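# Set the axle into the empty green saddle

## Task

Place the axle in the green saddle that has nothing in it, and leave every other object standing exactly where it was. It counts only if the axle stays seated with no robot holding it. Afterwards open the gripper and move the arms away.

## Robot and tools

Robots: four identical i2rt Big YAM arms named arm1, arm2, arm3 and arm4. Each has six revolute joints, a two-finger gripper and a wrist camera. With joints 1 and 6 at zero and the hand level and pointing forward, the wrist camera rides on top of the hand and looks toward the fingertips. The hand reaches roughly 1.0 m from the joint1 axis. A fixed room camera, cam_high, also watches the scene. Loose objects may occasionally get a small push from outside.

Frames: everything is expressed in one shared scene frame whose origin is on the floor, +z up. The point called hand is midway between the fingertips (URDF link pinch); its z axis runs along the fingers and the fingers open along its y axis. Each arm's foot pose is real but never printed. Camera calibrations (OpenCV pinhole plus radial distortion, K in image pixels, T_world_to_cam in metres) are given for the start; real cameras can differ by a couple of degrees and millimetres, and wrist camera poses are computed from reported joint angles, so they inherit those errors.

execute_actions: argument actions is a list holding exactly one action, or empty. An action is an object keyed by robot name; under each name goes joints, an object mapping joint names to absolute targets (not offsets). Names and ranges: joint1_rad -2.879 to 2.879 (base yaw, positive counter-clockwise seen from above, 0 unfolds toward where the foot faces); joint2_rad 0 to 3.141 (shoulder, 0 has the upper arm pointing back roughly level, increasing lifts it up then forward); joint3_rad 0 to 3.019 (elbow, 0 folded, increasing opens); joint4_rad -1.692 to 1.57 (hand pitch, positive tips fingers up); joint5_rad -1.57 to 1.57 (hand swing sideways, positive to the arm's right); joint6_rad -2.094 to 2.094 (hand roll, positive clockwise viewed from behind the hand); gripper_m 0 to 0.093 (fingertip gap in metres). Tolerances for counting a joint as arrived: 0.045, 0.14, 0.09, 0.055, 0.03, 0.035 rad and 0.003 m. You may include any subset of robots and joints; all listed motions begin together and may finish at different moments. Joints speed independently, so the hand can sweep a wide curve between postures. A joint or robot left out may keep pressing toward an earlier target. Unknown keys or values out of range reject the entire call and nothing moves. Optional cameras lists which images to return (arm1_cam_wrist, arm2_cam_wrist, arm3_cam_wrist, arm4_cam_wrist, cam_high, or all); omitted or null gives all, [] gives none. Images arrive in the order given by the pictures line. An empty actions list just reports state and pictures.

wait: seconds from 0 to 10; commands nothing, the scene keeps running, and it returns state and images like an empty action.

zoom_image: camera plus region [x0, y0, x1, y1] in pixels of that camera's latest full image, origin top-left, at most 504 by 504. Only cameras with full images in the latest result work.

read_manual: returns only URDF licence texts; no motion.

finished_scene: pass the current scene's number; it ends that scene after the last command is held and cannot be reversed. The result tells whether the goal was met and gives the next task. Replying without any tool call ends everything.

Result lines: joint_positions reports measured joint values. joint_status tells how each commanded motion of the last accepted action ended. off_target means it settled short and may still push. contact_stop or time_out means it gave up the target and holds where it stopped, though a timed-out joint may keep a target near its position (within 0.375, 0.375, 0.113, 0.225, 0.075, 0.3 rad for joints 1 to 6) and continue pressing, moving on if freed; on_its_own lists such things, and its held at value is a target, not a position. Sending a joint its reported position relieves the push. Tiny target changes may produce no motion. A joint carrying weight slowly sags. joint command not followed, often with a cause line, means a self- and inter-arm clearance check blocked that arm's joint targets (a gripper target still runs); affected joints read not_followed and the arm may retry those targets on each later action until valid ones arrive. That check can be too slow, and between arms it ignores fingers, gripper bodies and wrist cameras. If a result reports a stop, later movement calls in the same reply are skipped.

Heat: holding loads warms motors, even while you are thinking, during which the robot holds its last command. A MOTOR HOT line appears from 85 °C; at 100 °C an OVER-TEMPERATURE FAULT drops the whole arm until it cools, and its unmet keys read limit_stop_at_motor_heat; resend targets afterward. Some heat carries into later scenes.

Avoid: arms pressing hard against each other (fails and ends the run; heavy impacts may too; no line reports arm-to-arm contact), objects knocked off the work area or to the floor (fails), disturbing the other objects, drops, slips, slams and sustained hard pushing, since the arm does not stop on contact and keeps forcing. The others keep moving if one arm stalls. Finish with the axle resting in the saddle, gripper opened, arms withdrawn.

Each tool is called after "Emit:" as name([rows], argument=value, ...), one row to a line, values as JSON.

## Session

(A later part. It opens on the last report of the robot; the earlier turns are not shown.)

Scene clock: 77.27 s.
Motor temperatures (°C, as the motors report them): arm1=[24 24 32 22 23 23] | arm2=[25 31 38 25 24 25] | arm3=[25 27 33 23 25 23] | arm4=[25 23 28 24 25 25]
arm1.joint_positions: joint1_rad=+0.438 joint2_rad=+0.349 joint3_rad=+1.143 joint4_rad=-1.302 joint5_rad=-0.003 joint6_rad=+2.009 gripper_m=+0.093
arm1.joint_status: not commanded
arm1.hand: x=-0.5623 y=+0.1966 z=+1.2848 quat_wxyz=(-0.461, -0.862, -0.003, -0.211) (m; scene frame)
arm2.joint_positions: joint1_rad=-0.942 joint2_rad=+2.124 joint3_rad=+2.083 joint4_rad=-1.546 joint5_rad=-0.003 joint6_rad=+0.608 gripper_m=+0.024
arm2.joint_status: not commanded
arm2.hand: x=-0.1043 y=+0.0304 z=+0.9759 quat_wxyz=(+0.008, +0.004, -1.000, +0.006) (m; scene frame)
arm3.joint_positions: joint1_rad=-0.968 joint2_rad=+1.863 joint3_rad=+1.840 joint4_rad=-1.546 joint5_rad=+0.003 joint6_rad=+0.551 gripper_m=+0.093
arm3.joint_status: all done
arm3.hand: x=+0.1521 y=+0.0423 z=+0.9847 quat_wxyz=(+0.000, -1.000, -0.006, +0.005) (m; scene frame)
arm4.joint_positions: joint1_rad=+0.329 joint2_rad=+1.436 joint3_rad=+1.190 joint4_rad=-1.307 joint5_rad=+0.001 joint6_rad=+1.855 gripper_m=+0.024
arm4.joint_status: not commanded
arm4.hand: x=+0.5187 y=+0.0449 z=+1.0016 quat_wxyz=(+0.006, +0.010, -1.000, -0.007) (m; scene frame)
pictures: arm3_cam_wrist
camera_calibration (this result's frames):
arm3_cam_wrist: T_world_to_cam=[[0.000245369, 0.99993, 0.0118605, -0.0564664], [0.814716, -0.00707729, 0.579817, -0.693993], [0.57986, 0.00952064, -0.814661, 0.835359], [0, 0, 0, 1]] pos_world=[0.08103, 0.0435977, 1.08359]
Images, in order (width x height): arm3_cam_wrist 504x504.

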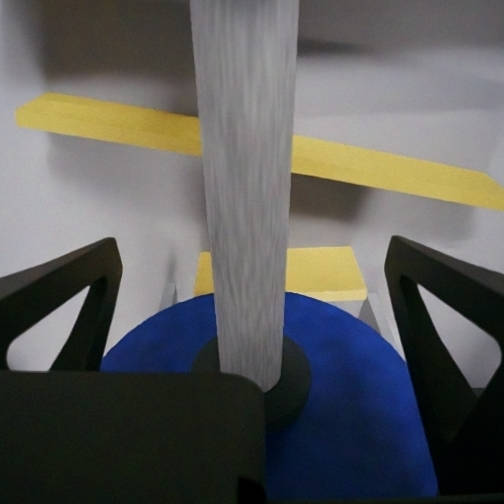

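Emit:
execute_actions([
  {"arm3":{"joints":{"joint3_rad":1.81,"joint4_rad":-1.5}}},
], cameras=[])

Emit:
execute_actions([
  {"arm3":{"joints":{"gripper_m":0}}},
], cameras=[])

Emit:
execute_actions([
  {"arm3":{"joints":{"joint2_rad":1.82,"joint3_rad":1.875}},"arm2":{"joints":{"joint2_rad":2.11,"joint3_rad":2.1}}},
], cameras=[])

Emit:
execute_actions([
  {"arm2":{"joints":{"gripper_m":0.093}}},
], cameras=[])

Emit:
execute_actions([
  {"arm2":{"joints":{"joint2_rad":1.7}},"arm3":{"joints":{"joint1_rad":-0.81,"joint2_rad":1.488,"joint3_rad":1.48,"joint4_rad":-1.497,"joint6_rad":0.73}},"arm4":{"joints":{"joint1_rad":-0.035,"joint2_rad":1.36,"joint3_rad":1.22,"joint4_rad":-1.37,"joint6_rad":1.52}}},
], cameras=[])

Emit:
execute_actions([
  {"arm2":{"joints":{"joint2_rad":1.3,"joint3_rad":1.8}},"arm3":{"joints":{"joint1_rad":-0.53,"joint2_rad":1.238,"joint3_rad":1.225,"joint4_rad":-1.495,"joint6_rad":1.03}},"arm4":{"joints":{"joint1_rad":-0.395,"joint2_rad":1.425,"joint3_rad":1.335,"joint4_rad":-1.365,"joint6_rad":1.18}}},
], cameras=[])

Emit:
execute_actions([
  {"arm2":{"joints":{"joint2_rad":0.9,"joint3_rad":1.5}},"arm3":{"joints":{"joint1_rad":-0.1,"joint2_rad":1.11,"joint3_rad":1.12,"joint4_rad":-1.525,"joint6_rad":1.475}},"arm4":{"joints":{"joint1_rad":-0.68,"joint2_rad":1.605,"joint3_rad":1.57,"joint4_rad":-1.415,"joint6_rad":0.905}}},
], cameras=[])

Emit:
execute_actions([
  {"arm3":{"joints":{"joint1_rad":0.322,"joint2_rad":1.16,"joint3_rad":1.2,"joint4_rad":-1.505,"joint6_rad":1.905}},"arm4":{"joints":{"joint1_rad":-0.862,"joint2_rad":1.84,"joint3_rad":1.905,"joint4_rad":-1.5,"joint6_rad":0.73}}},
], cameras=["arm3_cam_wrist","arm4_cam_wrist"])

Scene clock: 80.93 s.
Motor temperatures (°C, as the motors report them): arm1=[24 24 32 22 23 23] | arm2=[25 32 38 25 24 25] | arm3=[25 27 32 23 25 23] | arm4=[25 23 29 24 25 25]
arm1.joint_positions: joint1_rad=+0.438 joint2_rad=+0.349 joint3_rad=+1.143 joint4_rad=-1.302 joint5_rad=-0.003 joint6_rad=+2.009 gripper_m=+0.093
arm1.joint_status: not commanded
arm1.hand: x=-0.5623 y=+0.1966 z=+1.2848 quat_wxyz=(-0.461, -0.862, -0.003, -0.211) (m; scene frame)
arm2.joint_positions: joint1_rad=-0.942 joint2_rad=+2.124 joint3_rad=+2.083 joint4_rad=-1.546 joint5_rad=-0.003 joint6_rad=+0.608 gripper_m=+0.024
arm2.joint_status: not commanded
arm2.hand: x=-0.1043 y=+0.0304 z=+0.9759 quat_wxyz=(+0.008, +0.004, -1.000, +0.006) (m; scene frame)
arm3.joint_positions: joint1_rad=-0.968 joint2_rad=+1.863 joint3_rad=+1.812 joint4_rad=-1.516 joint5_rad=+0.003 joint6_rad=+0.551 gripper_m=+0.093
arm3.joint_status: all done
arm3.hand: x=+0.1518 y=+0.0421 z=+0.9742 quat_wxyz=(+0.000, -1.000, -0.007, +0.006) (m; scene frame)
arm4.joint_positions: joint1_rad=+0.329 joint2_rad=+1.436 joint3_rad=+1.190 joint4_rad=-1.307 joint5_rad=+0.001 joint6_rad=+1.855 gripper_m=+0.024
arm4.joint_status: not commanded
arm4.hand: x=+0.5187 y=+0.0449 z=+1.0016 quat_wxyz=(+0.006, +0.010, -1.000, -0.007) (m; scene frame)
pictures: none
No camera images: the call's "cameras" was empty. Leave "cameras" out to get every camera's image.

Scene clock: 81.63 s.
Motor temperatures (°C, as the motors report them): arm1=[24 24 32 22 23 23] | arm2=[25 32 38 25 24 25] | arm3=[25 27 32 23 25 23] | arm4=[25 23 29 24 25 25]
arm1.joint_positions: joint1_rad=+0.438 joint2_rad=+0.349 joint3_rad=+1.143 joint4_rad=-1.302 joint5_rad=-0.003 joint6_rad=+2.009 gripper_m=+0.093
arm1.joint_status: not commanded
arm1.hand: x=-0.5623 y=+0.1966 z=+1.2848 quat_wxyz=(-0.461, -0.862, -0.003, -0.211) (m; scene frame)
arm2.joint_positions: joint1_rad=-0.942 joint2_rad=+2.124 joint3_rad=+2.083 joint4_rad=-1.546 joint5_rad=-0.004 joint6_rad=+0.608 gripper_m=+0.024
arm2.joint_status: not commanded
arm2.hand: x=-0.1046 y=+0.0307 z=+0.9759 quat_wxyz=(+0.008, +0.004, -1.000, +0.005) (m; scene frame)
arm3.joint_positions: joint1_rad=-0.967 joint2_rad=+1.863 joint3_rad=+1.812 joint4_rad=-1.513 joint5_rad=+0.000 joint6_rad=+0.547 gripper_m=+0.024
arm3.joint_status: gripper_m off_target (ended at +0.024, target +0.000)
arm3.hand: x=+0.1516 y=+0.0411 z=+0.9742 quat_wxyz=(-0.003, -1.000, -0.009, +0.006) (m; scene frame)
arm4.joint_positions: joint1_rad=+0.329 joint2_rad=+1.436 joint3_rad=+1.190 joint4_rad=-1.306 joint5_rad=+0.000 joint6_rad=+1.855 gripper_m=+0.024
arm4.joint_status: not commanded
arm4.hand: x=+0.5186 y=+0.0450 z=+1.0016 quat_wxyz=(+0.007, +0.009, -1.000, -0.008) (m; scene frame)
pictures: none
No camera images: the call's "cameras" was empty. Leave "cameras" out to get every camera's image.

Scene clock: 82.20 s.
Motor temperatures (°C, as the motors report them): arm1=[24 24 32 22 23 23] | arm2=[25 32 38 25 24 25] | arm3=[25 27 33 23 25 23] | arm4=[25 23 29 24 25 25]
arm1.joint_positions: joint1_rad=+0.438 joint2_rad=+0.349 joint3_rad=+1.143 joint4_rad=-1.302 joint5_rad=-0.003 joint6_rad=+2.009 gripper_m=+0.093
arm1.joint_status: not commanded
arm1.hand: x=-0.5623 y=+0.1966 z=+1.2848 quat_wxyz=(-0.461, -0.862, -0.003, -0.211) (m; scene frame)
arm2.joint_positions: joint1_rad=-0.942 joint2_rad=+2.125 joint3_rad=+2.083 joint4_rad=-1.546 joint5_rad=-0.004 joint6_rad=+0.608 gripper_m=+0.024
arm2.joint_status: all done
arm2.hand: x=-0.1046 y=+0.0307 z=+0.9752 quat_wxyz=(+0.009, +0.004, -1.000, +0.006) (m; scene frame)
arm3.joint_positions: joint1_rad=-0.967 joint2_rad=+1.862 joint3_rad=+1.812 joint4_rad=-1.513 joint5_rad=+0.000 joint6_rad=+0.547 gripper_m=+0.024
arm3.joint_status: all done
arm3.hand: x=+0.1516 y=+0.0411 z=+0.9744 quat_wxyz=(-0.003, -1.000, -0.009, +0.006) (m; scene frame)
arm4.joint_positions: joint1_rad=+0.329 joint2_rad=+1.436 joint3_rad=+1.190 joint4_rad=-1.306 joint5_rad=+0.000 joint6_rad=+1.855 gripper_m=+0.024
arm4.joint_status: not commanded
arm4.hand: x=+0.5186 y=+0.0450 z=+1.0016 quat_wxyz=(+0.007, +0.009, -1.000, -0.008) (m; scene frame)
pictures: none
No camera images: the call's "cameras" was empty. Leave "cameras" out to get every camera's image.

Scene clock: 82.97 s.
Motor temperatures (°C, as the motors report them): arm1=[24 24 32 22 23 23] | arm2=[25 32 38 25 24 25] | arm3=[25 27 33 23 25 23] | arm4=[25 23 29 24 25 25]
arm1.joint_positions: joint1_rad=+0.438 joint2_rad=+0.349 joint3_rad=+1.143 joint4_rad=-1.302 joint5_rad=-0.003 joint6_rad=+2.009 gripper_m=+0.093
arm1.joint_status: not commanded
arm1.hand: x=-0.5623 y=+0.1966 z=+1.2848 quat_wxyz=(-0.461, -0.862, -0.003, -0.211) (m; scene frame)
arm2.joint_positions: joint1_rad=-0.942 joint2_rad=+2.122 joint3_rad=+2.083 joint4_rad=-1.546 joint5_rad=-0.004 joint6_rad=+0.612 gripper_m=+0.093
arm2.joint_status: all done
arm2.hand: x=-0.1047 y=+0.0307 z=+0.9769 quat_wxyz=(+0.008, +0.003, -1.000, +0.005) (m; scene frame)
arm3.joint_positions: joint1_rad=-0.967 joint2_rad=+1.863 joint3_rad=+1.812 joint4_rad=-1.513 joint5_rad=+0.000 joint6_rad=+0.547 gripper_m=+0.024
arm3.joint_status: not commanded
arm3.hand: x=+0.1515 y=+0.0410 z=+0.9740 quat_wxyz=(-0.003, -1.000, -0.009, +0.006) (m; scene frame)
arm4.joint_positions: joint1_rad=+0.329 joint2_rad=+1.436 joint3_rad=+1.190 joint4_rad=-1.306 joint5_rad=+0.001 joint6_rad=+1.855 gripper_m=+0.024
arm4.joint_status: not commanded
arm4.hand: x=+0.5186 y=+0.0451 z=+1.0016 quat_wxyz=(+0.006, +0.009, -1.000, -0.008) (m; scene frame)
pictures: none
No camera images: the call's "cameras" was empty. Leave "cameras" out to get every camera's image.

Scene clock: 84.57 s.
Motor temperatures (°C, as the motors report them): arm1=[24 24 32 22 23 23] | arm2=[25 32 38 25 24 25] | arm3=[25 27 33 23 25 23] | arm4=[25 23 29 24 25 25]
arm1.joint_positions: joint1_rad=+0.438 joint2_rad=+0.349 joint3_rad=+1.143 joint4_rad=-1.302 joint5_rad=-0.003 joint6_rad=+2.009 gripper_m=+0.093
arm1.joint_status: not commanded
arm1.hand: x=-0.5623 y=+0.1966 z=+1.2848 quat_wxyz=(-0.461, -0.862, -0.003, -0.211) (m; scene frame)
arm2.joint_positions: joint1_rad=-0.942 joint2_rad=+1.711 joint3_rad=+2.091 joint4_rad=-1.546 joint5_rad=-0.003 joint6_rad=+0.612 gripper_m=+0.093
arm2.joint_status: all done
arm2.hand: x=-0.1553 y=-0.0045 z=+1.2316 quat_wxyz=(-0.162, +0.003, -0.980, -0.115) (m; scene frame)
arm3.joint_positions: joint1_rad=-0.808 joint2_rad=+1.521 joint3_rad=+1.457 joint4_rad=-1.488 joint5_rad=+0.008 joint6_rad=+0.722 gripper_m=+0.024
arm3.joint_status: all done
arm3.hand: x=+0.2981 y=+0.0497 z=+1.0068 quat_wxyz=(-0.004, -1.000, -0.001, +0.013) (m; scene frame)
arm4.joint_positions: joint1_rad=-0.038 joint2_rad=+1.398 joint3_rad=+1.187 joint4_rad=-1.361 joint5_rad=-0.008 joint6_rad=+1.505 gripper_m=+0.024
arm4.joint_status: all done
arm4.hand: x=+0.6662 y=+0.0465 z=+1.0137 quat_wxyz=(+0.008, +0.001, -1.000, +0.001) (m; scene frame)
pictures: none
No camera images: the call's "cameras" was empty. Leave "cameras" out to get every camera's image.

Scene clock: 86.07 s.
Motor temperatures (°C, as the motors report them): arm1=[24 24 32 22 23 23] | arm2=[25 31 37 25 24 25] | arm3=[25 27 33 23 25 23] | arm4=[25 23 29 24 25 25]
arm1.joint_positions: joint1_rad=+0.438 joint2_rad=+0.349 joint3_rad=+1.143 joint4_rad=-1.302 joint5_rad=-0.003 joint6_rad=+2.009 gripper_m=+0.093
arm1.joint_status: not commanded
arm1.hand: x=-0.5623 y=+0.1966 z=+1.2848 quat_wxyz=(-0.461, -0.862, -0.003, -0.211) (m; scene frame)
arm2.joint_positions: joint1_rad=-0.942 joint2_rad=+1.302 joint3_rad=+1.805 joint4_rad=-1.546 joint5_rad=-0.003 joint6_rad=+0.612 gripper_m=+0.093
arm2.joint_status: all done
arm2.hand: x=-0.2763 y=-0.0901 z=+1.3065 quat_wxyz=(-0.212, +0.003, -0.966, -0.150) (m; scene frame)
arm3.joint_positions: joint1_rad=-0.526 joint2_rad=+1.266 joint3_rad=+1.199 joint4_rad=-1.487 joint5_rad=+0.010 joint6_rad=+1.037 gripper_m=+0.024
arm3.joint_status: all done
arm3.hand: x=+0.4479 y=+0.0488 z=+1.0048 quat_wxyz=(-0.006, -1.000, +0.015, +0.012) (m; scene frame)
arm4.joint_positions: joint1_rad=-0.404 joint2_rad=+1.447 joint3_rad=+1.252 joint4_rad=-1.362 joint5_rad=-0.004 joint6_rad=+1.173 gripper_m=+0.024
arm4.joint_status: all done
arm4.hand: x=+0.8167 y=+0.0326 z=+1.0180 quat_wxyz=(+0.003, -0.016, -1.000, -0.006) (m; scene frame)
pictures: none
No camera images: the call's "cameras" was empty. Leave "cameras" out to get every camera's image.

Scene clock: 87.50 s.
Motor temperatures (°C, as the motors report them): arm1=[24 24 32 22 23 23] | arm2=[25 31 37 25 24 25] | arm3=[25 27 33 23 25 23] | arm4=[25 24 29 24 25 25]
arm1.joint_positions: joint1_rad=+0.438 joint2_rad=+0.349 joint3_rad=+1.143 joint4_rad=-1.302 joint5_rad=-0.003 joint6_rad=+2.009 gripper_m=+0.093
arm1.joint_status: not commanded
arm1.hand: x=-0.5623 y=+0.1966 z=+1.2848 quat_wxyz=(-0.461, -0.862, -0.003, -0.211) (m; scene frame)
arm2.joint_positions: joint1_rad=-0.942 joint2_rad=+0.902 joint3_rad=+1.506 joint4_rad=-1.546 joint5_rad=-0.003 joint6_rad=+0.613 gripper_m=+0.093
arm2.joint_status: all done
arm2.hand: x=-0.3951 y=-0.1744 z=+1.3093 quat_wxyz=(-0.251, +0.003, -0.952, -0.177) (m; scene frame)
arm3.joint_positions: joint1_rad=-0.103 joint2_rad=+1.141 joint3_rad=+1.093 joint4_rad=-1.515 joint5_rad=+0.007 joint6_rad=+1.470 gripper_m=+0.024
arm3.joint_status: all done
arm3.hand: x=+0.5958 y=+0.0445 z=+1.0020 quat_wxyz=(-0.004, -1.000, +0.021, +0.007) (m; scene frame)
arm4.joint_positions: joint1_rad=-0.688 joint2_rad=+1.647 joint3_rad=+1.481 joint4_rad=-1.408 joint5_rad=-0.003 joint6_rad=+0.903 gripper_m=+0.024
arm4.joint_status: all done
arm4.hand: x=+0.9653 y=+0.0241 z=+1.0160 quat_wxyz=(+0.006, -0.023, -1.000, +0.001) (m; scene frame)
pictures: none
No camera images: the call's "cameras" was empty. Leave "cameras" out to get every camera's image.

Scene clock: 89.93 s.
Motor temperatures (°C, as the motors report them): arm1=[24 24 32 22 23 23] | arm2=[25 31 36 25 24 25] | arm3=[25 27 34 23 25 23] | arm4=[25 24 30 24 25 25]
arm1.joint_positions: joint1_rad=+0.438 joint2_rad=+0.349 joint3_rad=+1.143 joint4_rad=-1.302 joint5_rad=-0.003 joint6_rad=+2.009 gripper_m=+0.093
arm1.joint_status: not commanded
arm1.hand: x=-0.5623 y=+0.1966 z=+1.2848 quat_wxyz=(-0.461, -0.862, -0.003, -0.211) (m; scene frame)
arm2.joint_positions: joint1_rad=-0.942 joint2_rad=+0.902 joint3_rad=+1.506 joint4_rad=-1.546 joint5_rad=-0.003 joint6_rad=+0.613 gripper_m=+0.093
arm2.joint_status: not commanded
arm2.hand: x=-0.3951 y=-0.1744 z=+1.3093 quat_wxyz=(-0.251, +0.003, -0.952, -0.177) (m; scene frame)
arm3.joint_positions: joint1_rad=+0.316 joint2_rad=+1.183 joint3_rad=+1.106 joint4_rad=-1.502 joint5_rad=+0.004 joint6_rad=+1.894 gripper_m=+0.024
arm3.joint_status: joint3_rad time_out (moved +0.012 of +0.107); the others done
arm3.on_its_own: joint3_rad reads +1.106 and still pushes toward +1.200 since a time_out
arm3.hand: x=+0.7278 y=+0.0422 z=+0.9939 quat_wxyz=(+0.002, -1.000, +0.023, +0.006) (m; scene frame)
arm4.joint_positions: joint1_rad=-0.865 joint2_rad=+1.895 joint3_rad=+1.815 joint4_rad=-1.494 joint5_rad=-0.004 joint6_rad=+0.730 gripper_m=+0.024
arm4.joint_status: all done
arm4.hand: x=+1.0977 y=+0.0197 z=+1.0121 quat_wxyz=(+0.007, -0.025, -1.000, +0.001) (m; scene frame)
pictures: arm3_cam_wrist, arm4_cam_wrist
camera_calibration (this result's frames):
arm3_cam_wrist: T_world_to_cam=[[0.0597735, 0.998086, 0.0158633, -0.103844], [0.814687, -0.0579607, 0.576998, -1.16342], [0.576813, -0.0215656, -0.816592, 0.514534], [0, 0, 0, 1]] pos_world=[0.657237, 0.0473089, 1.0931]
arm4_cam_wrist: T_world_to_cam=[[-0.0576916, -0.998318, 0.00567503, 0.0820976], [-0.806474, 0.0499543, 0.589156, 0.295418], [-0.588448, 0.0294126, -0.808, 1.58592], [0, 0, 0, 1]] pos_world=[1.17622, 0.0205561, 1.10691]
Images, in order (width x height): arm3_cam_wrist 504x504, arm4_cam_wrist 504x504.

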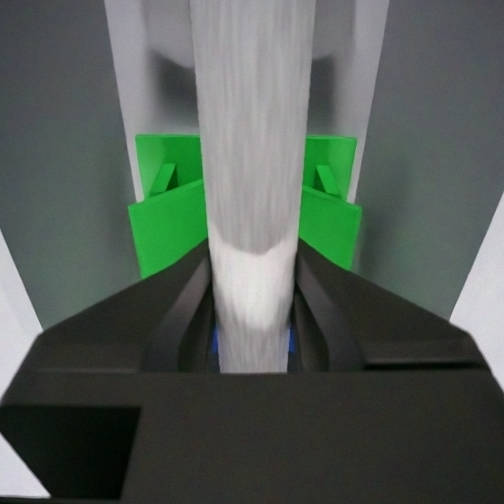

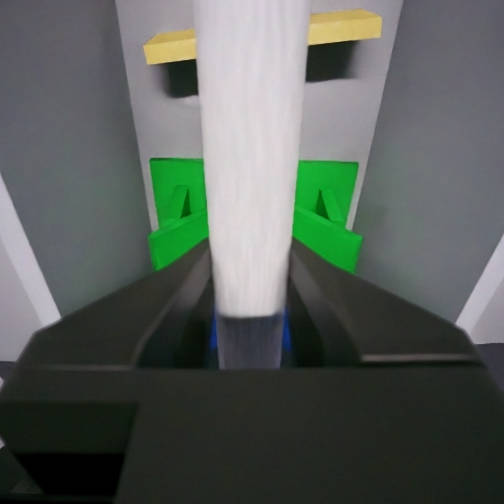

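Emit:
execute_actions([
  {"arm3":{"joints":{"joint1_rad":0.275,"joint2_rad":1.185,"joint3_rad":0.985,"joint4_rad":-1.31,"joint6_rad":1.855}},"arm4":{"joints":{"joint1_rad":-0.85,"joint3_rad":1.67,"joint4_rad":-1.31,"joint6_rad":0.745}}},
], cameras=["arm3_cam_wrist","arm4_cam_wrist"])

Emit:
execute_actions([
  {"arm3":{"joints":{"joint2_rad":1.23,"joint3_rad":0.885,"joint4_rad":-1.16}},"arm4":{"joints":{"joint2_rad":1.89,"joint3_rad":1.597,"joint4_rad":-1.19}}},
], cameras=["arm3_cam_wrist","arm4_cam_wrist"])

Scene clock: 92.67 s.
Motor temperatures (°C, as the motors report them): arm1=[24 24 32 22 23 23] | arm2=[25 30 36 25 24 25] | arm3=[25 27 35 23 25 23] | arm4=[25 24 30 24 25 25]
arm1.joint_positions: joint1_rad=+0.438 joint2_rad=+0.349 joint3_rad=+1.143 joint4_rad=-1.302 joint5_rad=-0.003 joint6_rad=+2.009 gripper_m=+0.093
arm1.joint_status: not commanded
arm1.hand: x=-0.5623 y=+0.1966 z=+1.2848 quat_wxyz=(-0.461, -0.862, -0.003, -0.211) (m; scene frame)
arm2.joint_positions: joint1_rad=-0.942 joint2_rad=+0.902 joint3_rad=+1.506 joint4_rad=-1.546 joint5_rad=-0.003 joint6_rad=+0.613 gripper_m=+0.093
arm2.joint_status: not commanded
arm2.hand: x=-0.3951 y=-0.1744 z=+1.3093 quat_wxyz=(-0.251, +0.003, -0.952, -0.177) (m; scene frame)
arm3.joint_positions: joint1_rad=+0.271 joint2_rad=+1.212 joint3_rad=+0.955 joint4_rad=-1.323 joint5_rad=+0.006 joint6_rad=+1.857 gripper_m=+0.024
arm3.joint_status: all done
arm3.hand: x=+0.7129 y=+0.0388 z=+0.9286 quat_wxyz=(+0.002, -1.000, +0.027, +0.007) (m; scene frame)
arm4.joint_positions: joint1_rad=-0.855 joint2_rad=+1.896 joint3_rad=+1.637 joint4_rad=-1.320 joint5_rad=-0.001 joint6_rad=+0.743 gripper_m=+0.024
arm4.joint_status: all done
arm4.hand: x=+1.0843 y=+0.0153 z=+0.9448 quat_wxyz=(+0.008, -0.027, -1.000, +0.004) (m; scene frame)
pictures: arm3_cam_wrist, arm4_cam_wrist
camera_calibration (this result's frames):
arm3_cam_wrist: T_world_to_cam=[[0.0681598, 0.997554, 0.0154968, -0.104164], [0.815085, -0.064636, 0.575724, -1.11264], [0.575318, -0.02661, -0.817497, 0.471802], [0, 0, 0, 1]] pos_world=[0.642562, 0.044547, 1.02789]
arm4_cam_wrist: T_world_to_cam=[[-0.0618019, -0.998024, 0.0113779, 0.0764161], [-0.804829, 0.0565739, 0.590805, 0.321034], [-0.590281, 0.0273556, -0.806734, 1.52463], [0, 0, 0, 1]] pos_world=[1.16306, 0.0163958, 1.03943]
Images, in order (width x height): arm3_cam_wrist 504x504, arm4_cam_wrist 504x504.

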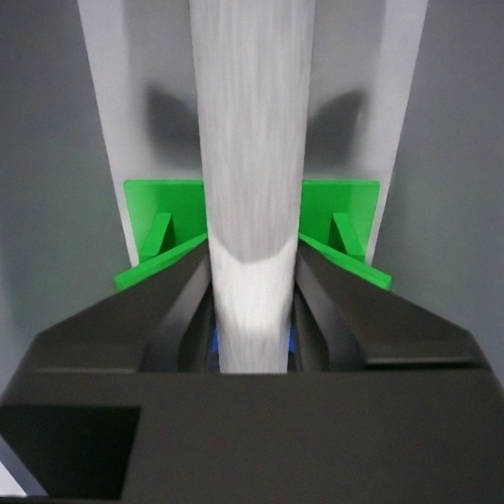

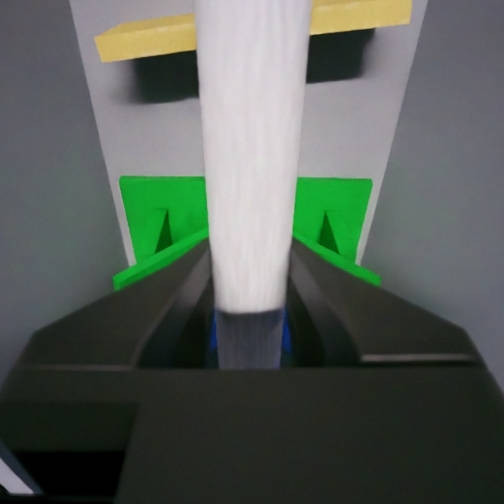

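Scene clock: 93.63 s.
Motor temperatures (°C, as the motors report them): arm1=[24 24 32 22 23 23] | arm2=[25 30 35 25 24 25] | arm3=[25 27 34 23 25 23] | arm4=[25 24 30 24 25 25]
arm1.joint_positions: joint1_rad=+0.438 joint2_rad=+0.349 joint3_rad=+1.143 joint4_rad=-1.302 joint5_rad=-0.003 joint6_rad=+2.009 gripper_m=+0.093
arm1.joint_status: not commanded
arm1.hand: x=-0.5623 y=+0.1966 z=+1.2848 quat_wxyz=(-0.461, -0.862, -0.003, -0.211) (m; scene frame)
arm2.joint_positions: joint1_rad=-0.942 joint2_rad=+0.902 joint3_rad=+1.506 joint4_rad=-1.546 joint5_rad=-0.003 joint6_rad=+0.613 gripper_m=+0.093
arm2.joint_status: not commanded
arm2.hand: x=-0.3951 y=-0.1744 z=+1.3093 quat_wxyz=(-0.251, +0.003, -0.952, -0.177) (m; scene frame)
arm3.joint_positions: joint1_rad=+0.271 joint2_rad=+1.254 joint3_rad=+0.859 joint4_rad=-1.179 joint5_rad=+0.005 joint6_rad=+1.857 gripper_m=+0.024
arm3.joint_status: all done
arm3.hand: x=+0.7129 y=+0.0384 z=+0.8809 quat_wxyz=(+0.000, -1.000, +0.027, +0.006) (m; scene frame)
arm4.joint_positions: joint1_rad=-0.855 joint2_rad=+1.941 joint3_rad=+1.568 joint4_rad=-1.204 joint5_rad=-0.002 joint6_rad=+0.744 gripper_m=+0.024
arm4.joint_status: all done
arm4.hand: x=+1.0856 y=+0.0167 z=+0.8950 quat_wxyz=(+0.007, -0.027, -1.000, +0.002) (m; scene frame)
pictures: arm3_cam_wrist, arm4_cam_wrist
camera_calibration (this result's frames):
arm3_cam_wrist: T_world_to_cam=[[0.0677315, 0.997639, 0.011354, -0.0990956], [0.814076, -0.061841, 0.577457, -1.08604], [0.576796, -0.0298691, -0.816342, 0.430872], [0, 0, 0, 1]] pos_world=[0.642303, 0.0445697, 0.980004]
arm4_cam_wrist: T_world_to_cam=[[-0.062986, -0.997976, 0.00877183, 0.0820444], [-0.806187, 0.0560585, 0.588999, 0.354482], [-0.588299, 0.0300269, -0.808086, 1.48423], [0, 0, 0, 1]] pos_world=[1.16412, 0.0174396, 0.989877]
Images, in order (width x height): arm3_cam_wrist 504x504, arm4_cam_wrist 504x504.

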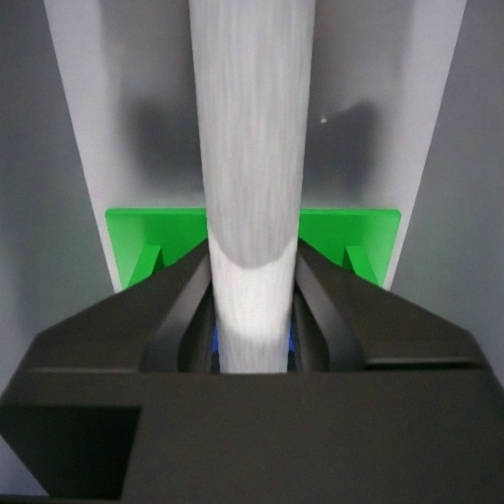

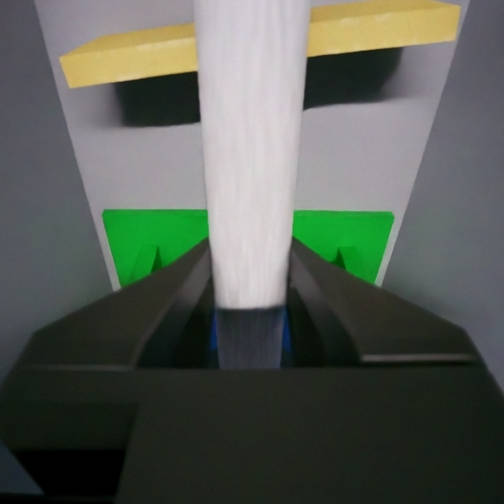

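Centred. Unload and release.

Emit:
execute_actions([
  {"arm3":{"joints":{"joint2_rad":1.255,"joint3_rad":0.85,"joint4_rad":-1.14}},"arm4":{"joints":{"joint2_rad":1.935,"joint3_rad":1.57,"joint4_rad":-1.175}}},
], cameras=[])

Emit:
execute_actions([
  {"arm3":{"joints":{"gripper_m":0.093}},"arm4":{"joints":{"gripper_m":0.093}}},
], cameras=["arm3_cam_wrist"])

Emit:
execute_actions([
  {"arm3":{"joints":{"joint2_rad":0.5}},"arm4":{"joints":{"joint2_rad":1.2}}},
], cameras=["cam_high","arm4_cam_wrist"])

Scene clock: 95.00 s.
Motor temperatures (°C, as the motors report them): arm1=[24 24 32 22 23 23] | arm2=[25 30 35 25 24 25] | arm3=[25 27 34 23 25 23] | arm4=[25 24 30 24 25 25]
arm1.joint_positions: joint1_rad=+0.438 joint2_rad=+0.349 joint3_rad=+1.143 joint4_rad=-1.302 joint5_rad=-0.003 joint6_rad=+2.009 gripper_m=+0.093
arm1.joint_status: not commanded
arm1.hand: x=-0.5623 y=+0.1966 z=+1.2848 quat_wxyz=(-0.461, -0.862, -0.003, -0.211) (m; scene frame)
arm2.joint_positions: joint1_rad=-0.942 joint2_rad=+0.902 joint3_rad=+1.506 joint4_rad=-1.546 joint5_rad=-0.003 joint6_rad=+0.613 gripper_m=+0.093
arm2.joint_status: not commanded
arm2.hand: x=-0.3951 y=-0.1744 z=+1.3093 quat_wxyz=(-0.251, +0.003, -0.952, -0.177) (m; scene frame)
arm3.joint_positions: joint1_rad=+0.271 joint2_rad=+1.260 joint3_rad=+0.842 joint4_rad=-1.152 joint5_rad=+0.005 joint6_rad=+1.858 gripper_m=+0.024
arm3.joint_status: all done
arm3.hand: x=+0.7128 y=+0.0384 z=+0.8734 quat_wxyz=(-0.002, -1.000, +0.028, +0.005) (m; scene frame)
arm4.joint_positions: joint1_rad=-0.856 joint2_rad=+1.941 joint3_rad=+1.561 joint4_rad=-1.198 joint5_rad=+0.000 joint6_rad=+0.744 gripper_m=+0.024
arm4.joint_status: all done
arm4.hand: x=+1.0850 y=+0.0151 z=+0.8923 quat_wxyz=(+0.007, -0.028, -1.000, +0.004) (m; scene frame)
pictures: none
No camera images: the call's "cameras" was empty. Leave "cameras" out to get every camera's image.

Scene clock: 95.70 s.
Motor temperatures (°C, as the motors report them): arm1=[24 24 32 22 23 23] | arm2=[25 30 35 25 24 25] | arm3=[25 27 34 23 25 23] | arm4=[25 24 30 24 25 25]
arm1.joint_positions: joint1_rad=+0.438 joint2_rad=+0.349 joint3_rad=+1.143 joint4_rad=-1.302 joint5_rad=-0.003 joint6_rad=+2.009 gripper_m=+0.093
arm1.joint_status: not commanded
arm1.hand: x=-0.5623 y=+0.1966 z=+1.2848 quat_wxyz=(-0.461, -0.862, -0.003, -0.211) (m; scene frame)
arm2.joint_positions: joint1_rad=-0.942 joint2_rad=+0.902 joint3_rad=+1.506 joint4_rad=-1.546 joint5_rad=-0.003 joint6_rad=+0.613 gripper_m=+0.093
arm2.joint_status: not commanded
arm2.hand: x=-0.3951 y=-0.1744 z=+1.3093 quat_wxyz=(-0.251, +0.003, -0.952, -0.177) (m; scene frame)
arm3.joint_positions: joint1_rad=+0.271 joint2_rad=+1.260 joint3_rad=+0.842 joint4_rad=-1.152 joint5_rad=+0.004 joint6_rad=+1.858 gripper_m=+0.093
arm3.joint_status: all done
arm3.hand: x=+0.7130 y=+0.0385 z=+0.8734 quat_wxyz=(-0.002, -1.000, +0.028, +0.005) (m; scene frame)
arm4.joint_positions: joint1_rad=-0.856 joint2_rad=+1.941 joint3_rad=+1.561 joint4_rad=-1.188 joint5_rad=+0.000 joint6_rad=+0.744 gripper_m=+0.093
arm4.joint_status: all done
arm4.hand: x=+1.0867 y=+0.0165 z=+0.8923 quat_wxyz=(+0.003, -0.028, -1.000, +0.001) (m; scene frame)
pictures: arm3_cam_wrist
camera_calibration (this result's frames):
arm3_cam_wrist: T_world_to_cam=[[0.0684457, 0.997628, 0.00731072, -0.0960655], [0.812778, -0.0600099, 0.579475, -1.08274], [0.578539, -0.0337206, -0.814957, 0.422392], [0, 0, 0, 1]] pos_world=[0.642233, 0.0451058, 0.972356]
Images, in order (width x height): arm3_cam_wrist 504x504.

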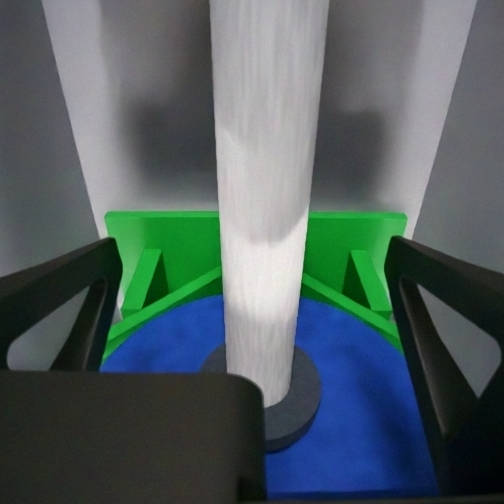

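Scene clock: 97.47 s.
Motor temperatures (°C, as the motors report them): arm1=[24 24 32 22 23 23] | arm2=[25 30 35 25 24 25] | arm3=[25 27 34 23 25 23] | arm4=[25 24 30 24 25 25]
arm1.joint_positions: joint1_rad=+0.438 joint2_rad=+0.349 joint3_rad=+1.143 joint4_rad=-1.302 joint5_rad=-0.003 joint6_rad=+2.009 gripper_m=+0.093
arm1.joint_status: not commanded
arm1.hand: x=-0.5623 y=+0.1966 z=+1.2848 quat_wxyz=(-0.461, -0.862, -0.003, -0.211) (m; scene frame)
arm2.joint_positions: joint1_rad=-0.942 joint2_rad=+0.902 joint3_rad=+1.506 joint4_rad=-1.546 joint5_rad=-0.003 joint6_rad=+0.613 gripper_m=+0.093
arm2.joint_status: not commanded
arm2.hand: x=-0.3951 y=-0.1744 z=+1.3093 quat_wxyz=(-0.251, +0.003, -0.952, -0.177) (m; scene frame)
arm3.joint_positions: joint1_rad=+0.271 joint2_rad=+0.499 joint3_rad=+0.842 joint4_rad=-1.152 joint5_rad=+0.004 joint6_rad=+1.858 gripper_m=+0.093
arm3.joint_status: all done
arm3.hand: x=+0.6984 y=+0.1058 z=+1.0843 quat_wxyz=(-0.361, -0.928, +0.025, -0.091) (m; scene frame)
arm4.joint_positions: joint1_rad=-0.856 joint2_rad=+1.207 joint3_rad=+1.551 joint4_rad=-1.185 joint5_rad=+0.000 joint6_rad=+0.744 gripper_m=+0.093
arm4.joint_status: all done
arm4.hand: x=+1.0103 y=-0.0481 z=+1.2757 quat_wxyz=(-0.265, -0.027, -0.935, -0.233) (m; scene frame)
pictures: arm4_cam_wrist, cam_high
camera_calibration (this result's frames):
arm4_cam_wrist: T_world_to_cam=[[0.0647768, -0.890117, -0.451105, 0.472158], [-0.99462, -0.0942114, 0.0430739, 0.952793], [-0.08084, 0.445888, -0.891431, 1.36316], [0, 0, 0, 1]] pos_world=[1.02728, -0.0977748, 1.38711]
Images, in order (width x height): arm4_cam_wrist 504x504, cam_high 504x504.

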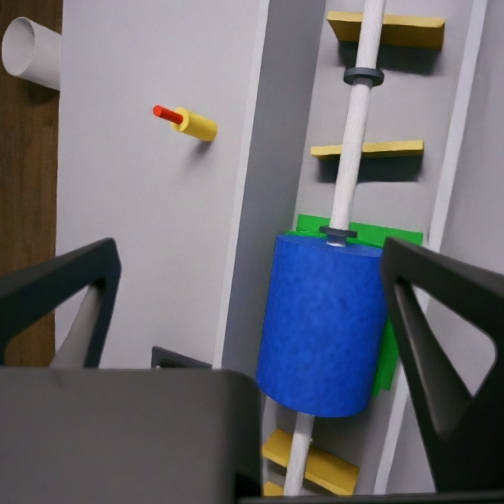

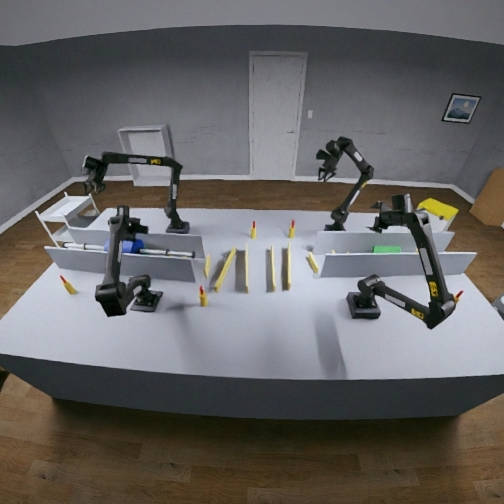

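Emit:
finished_scene(scene=2)

The scene is finished: the task was done.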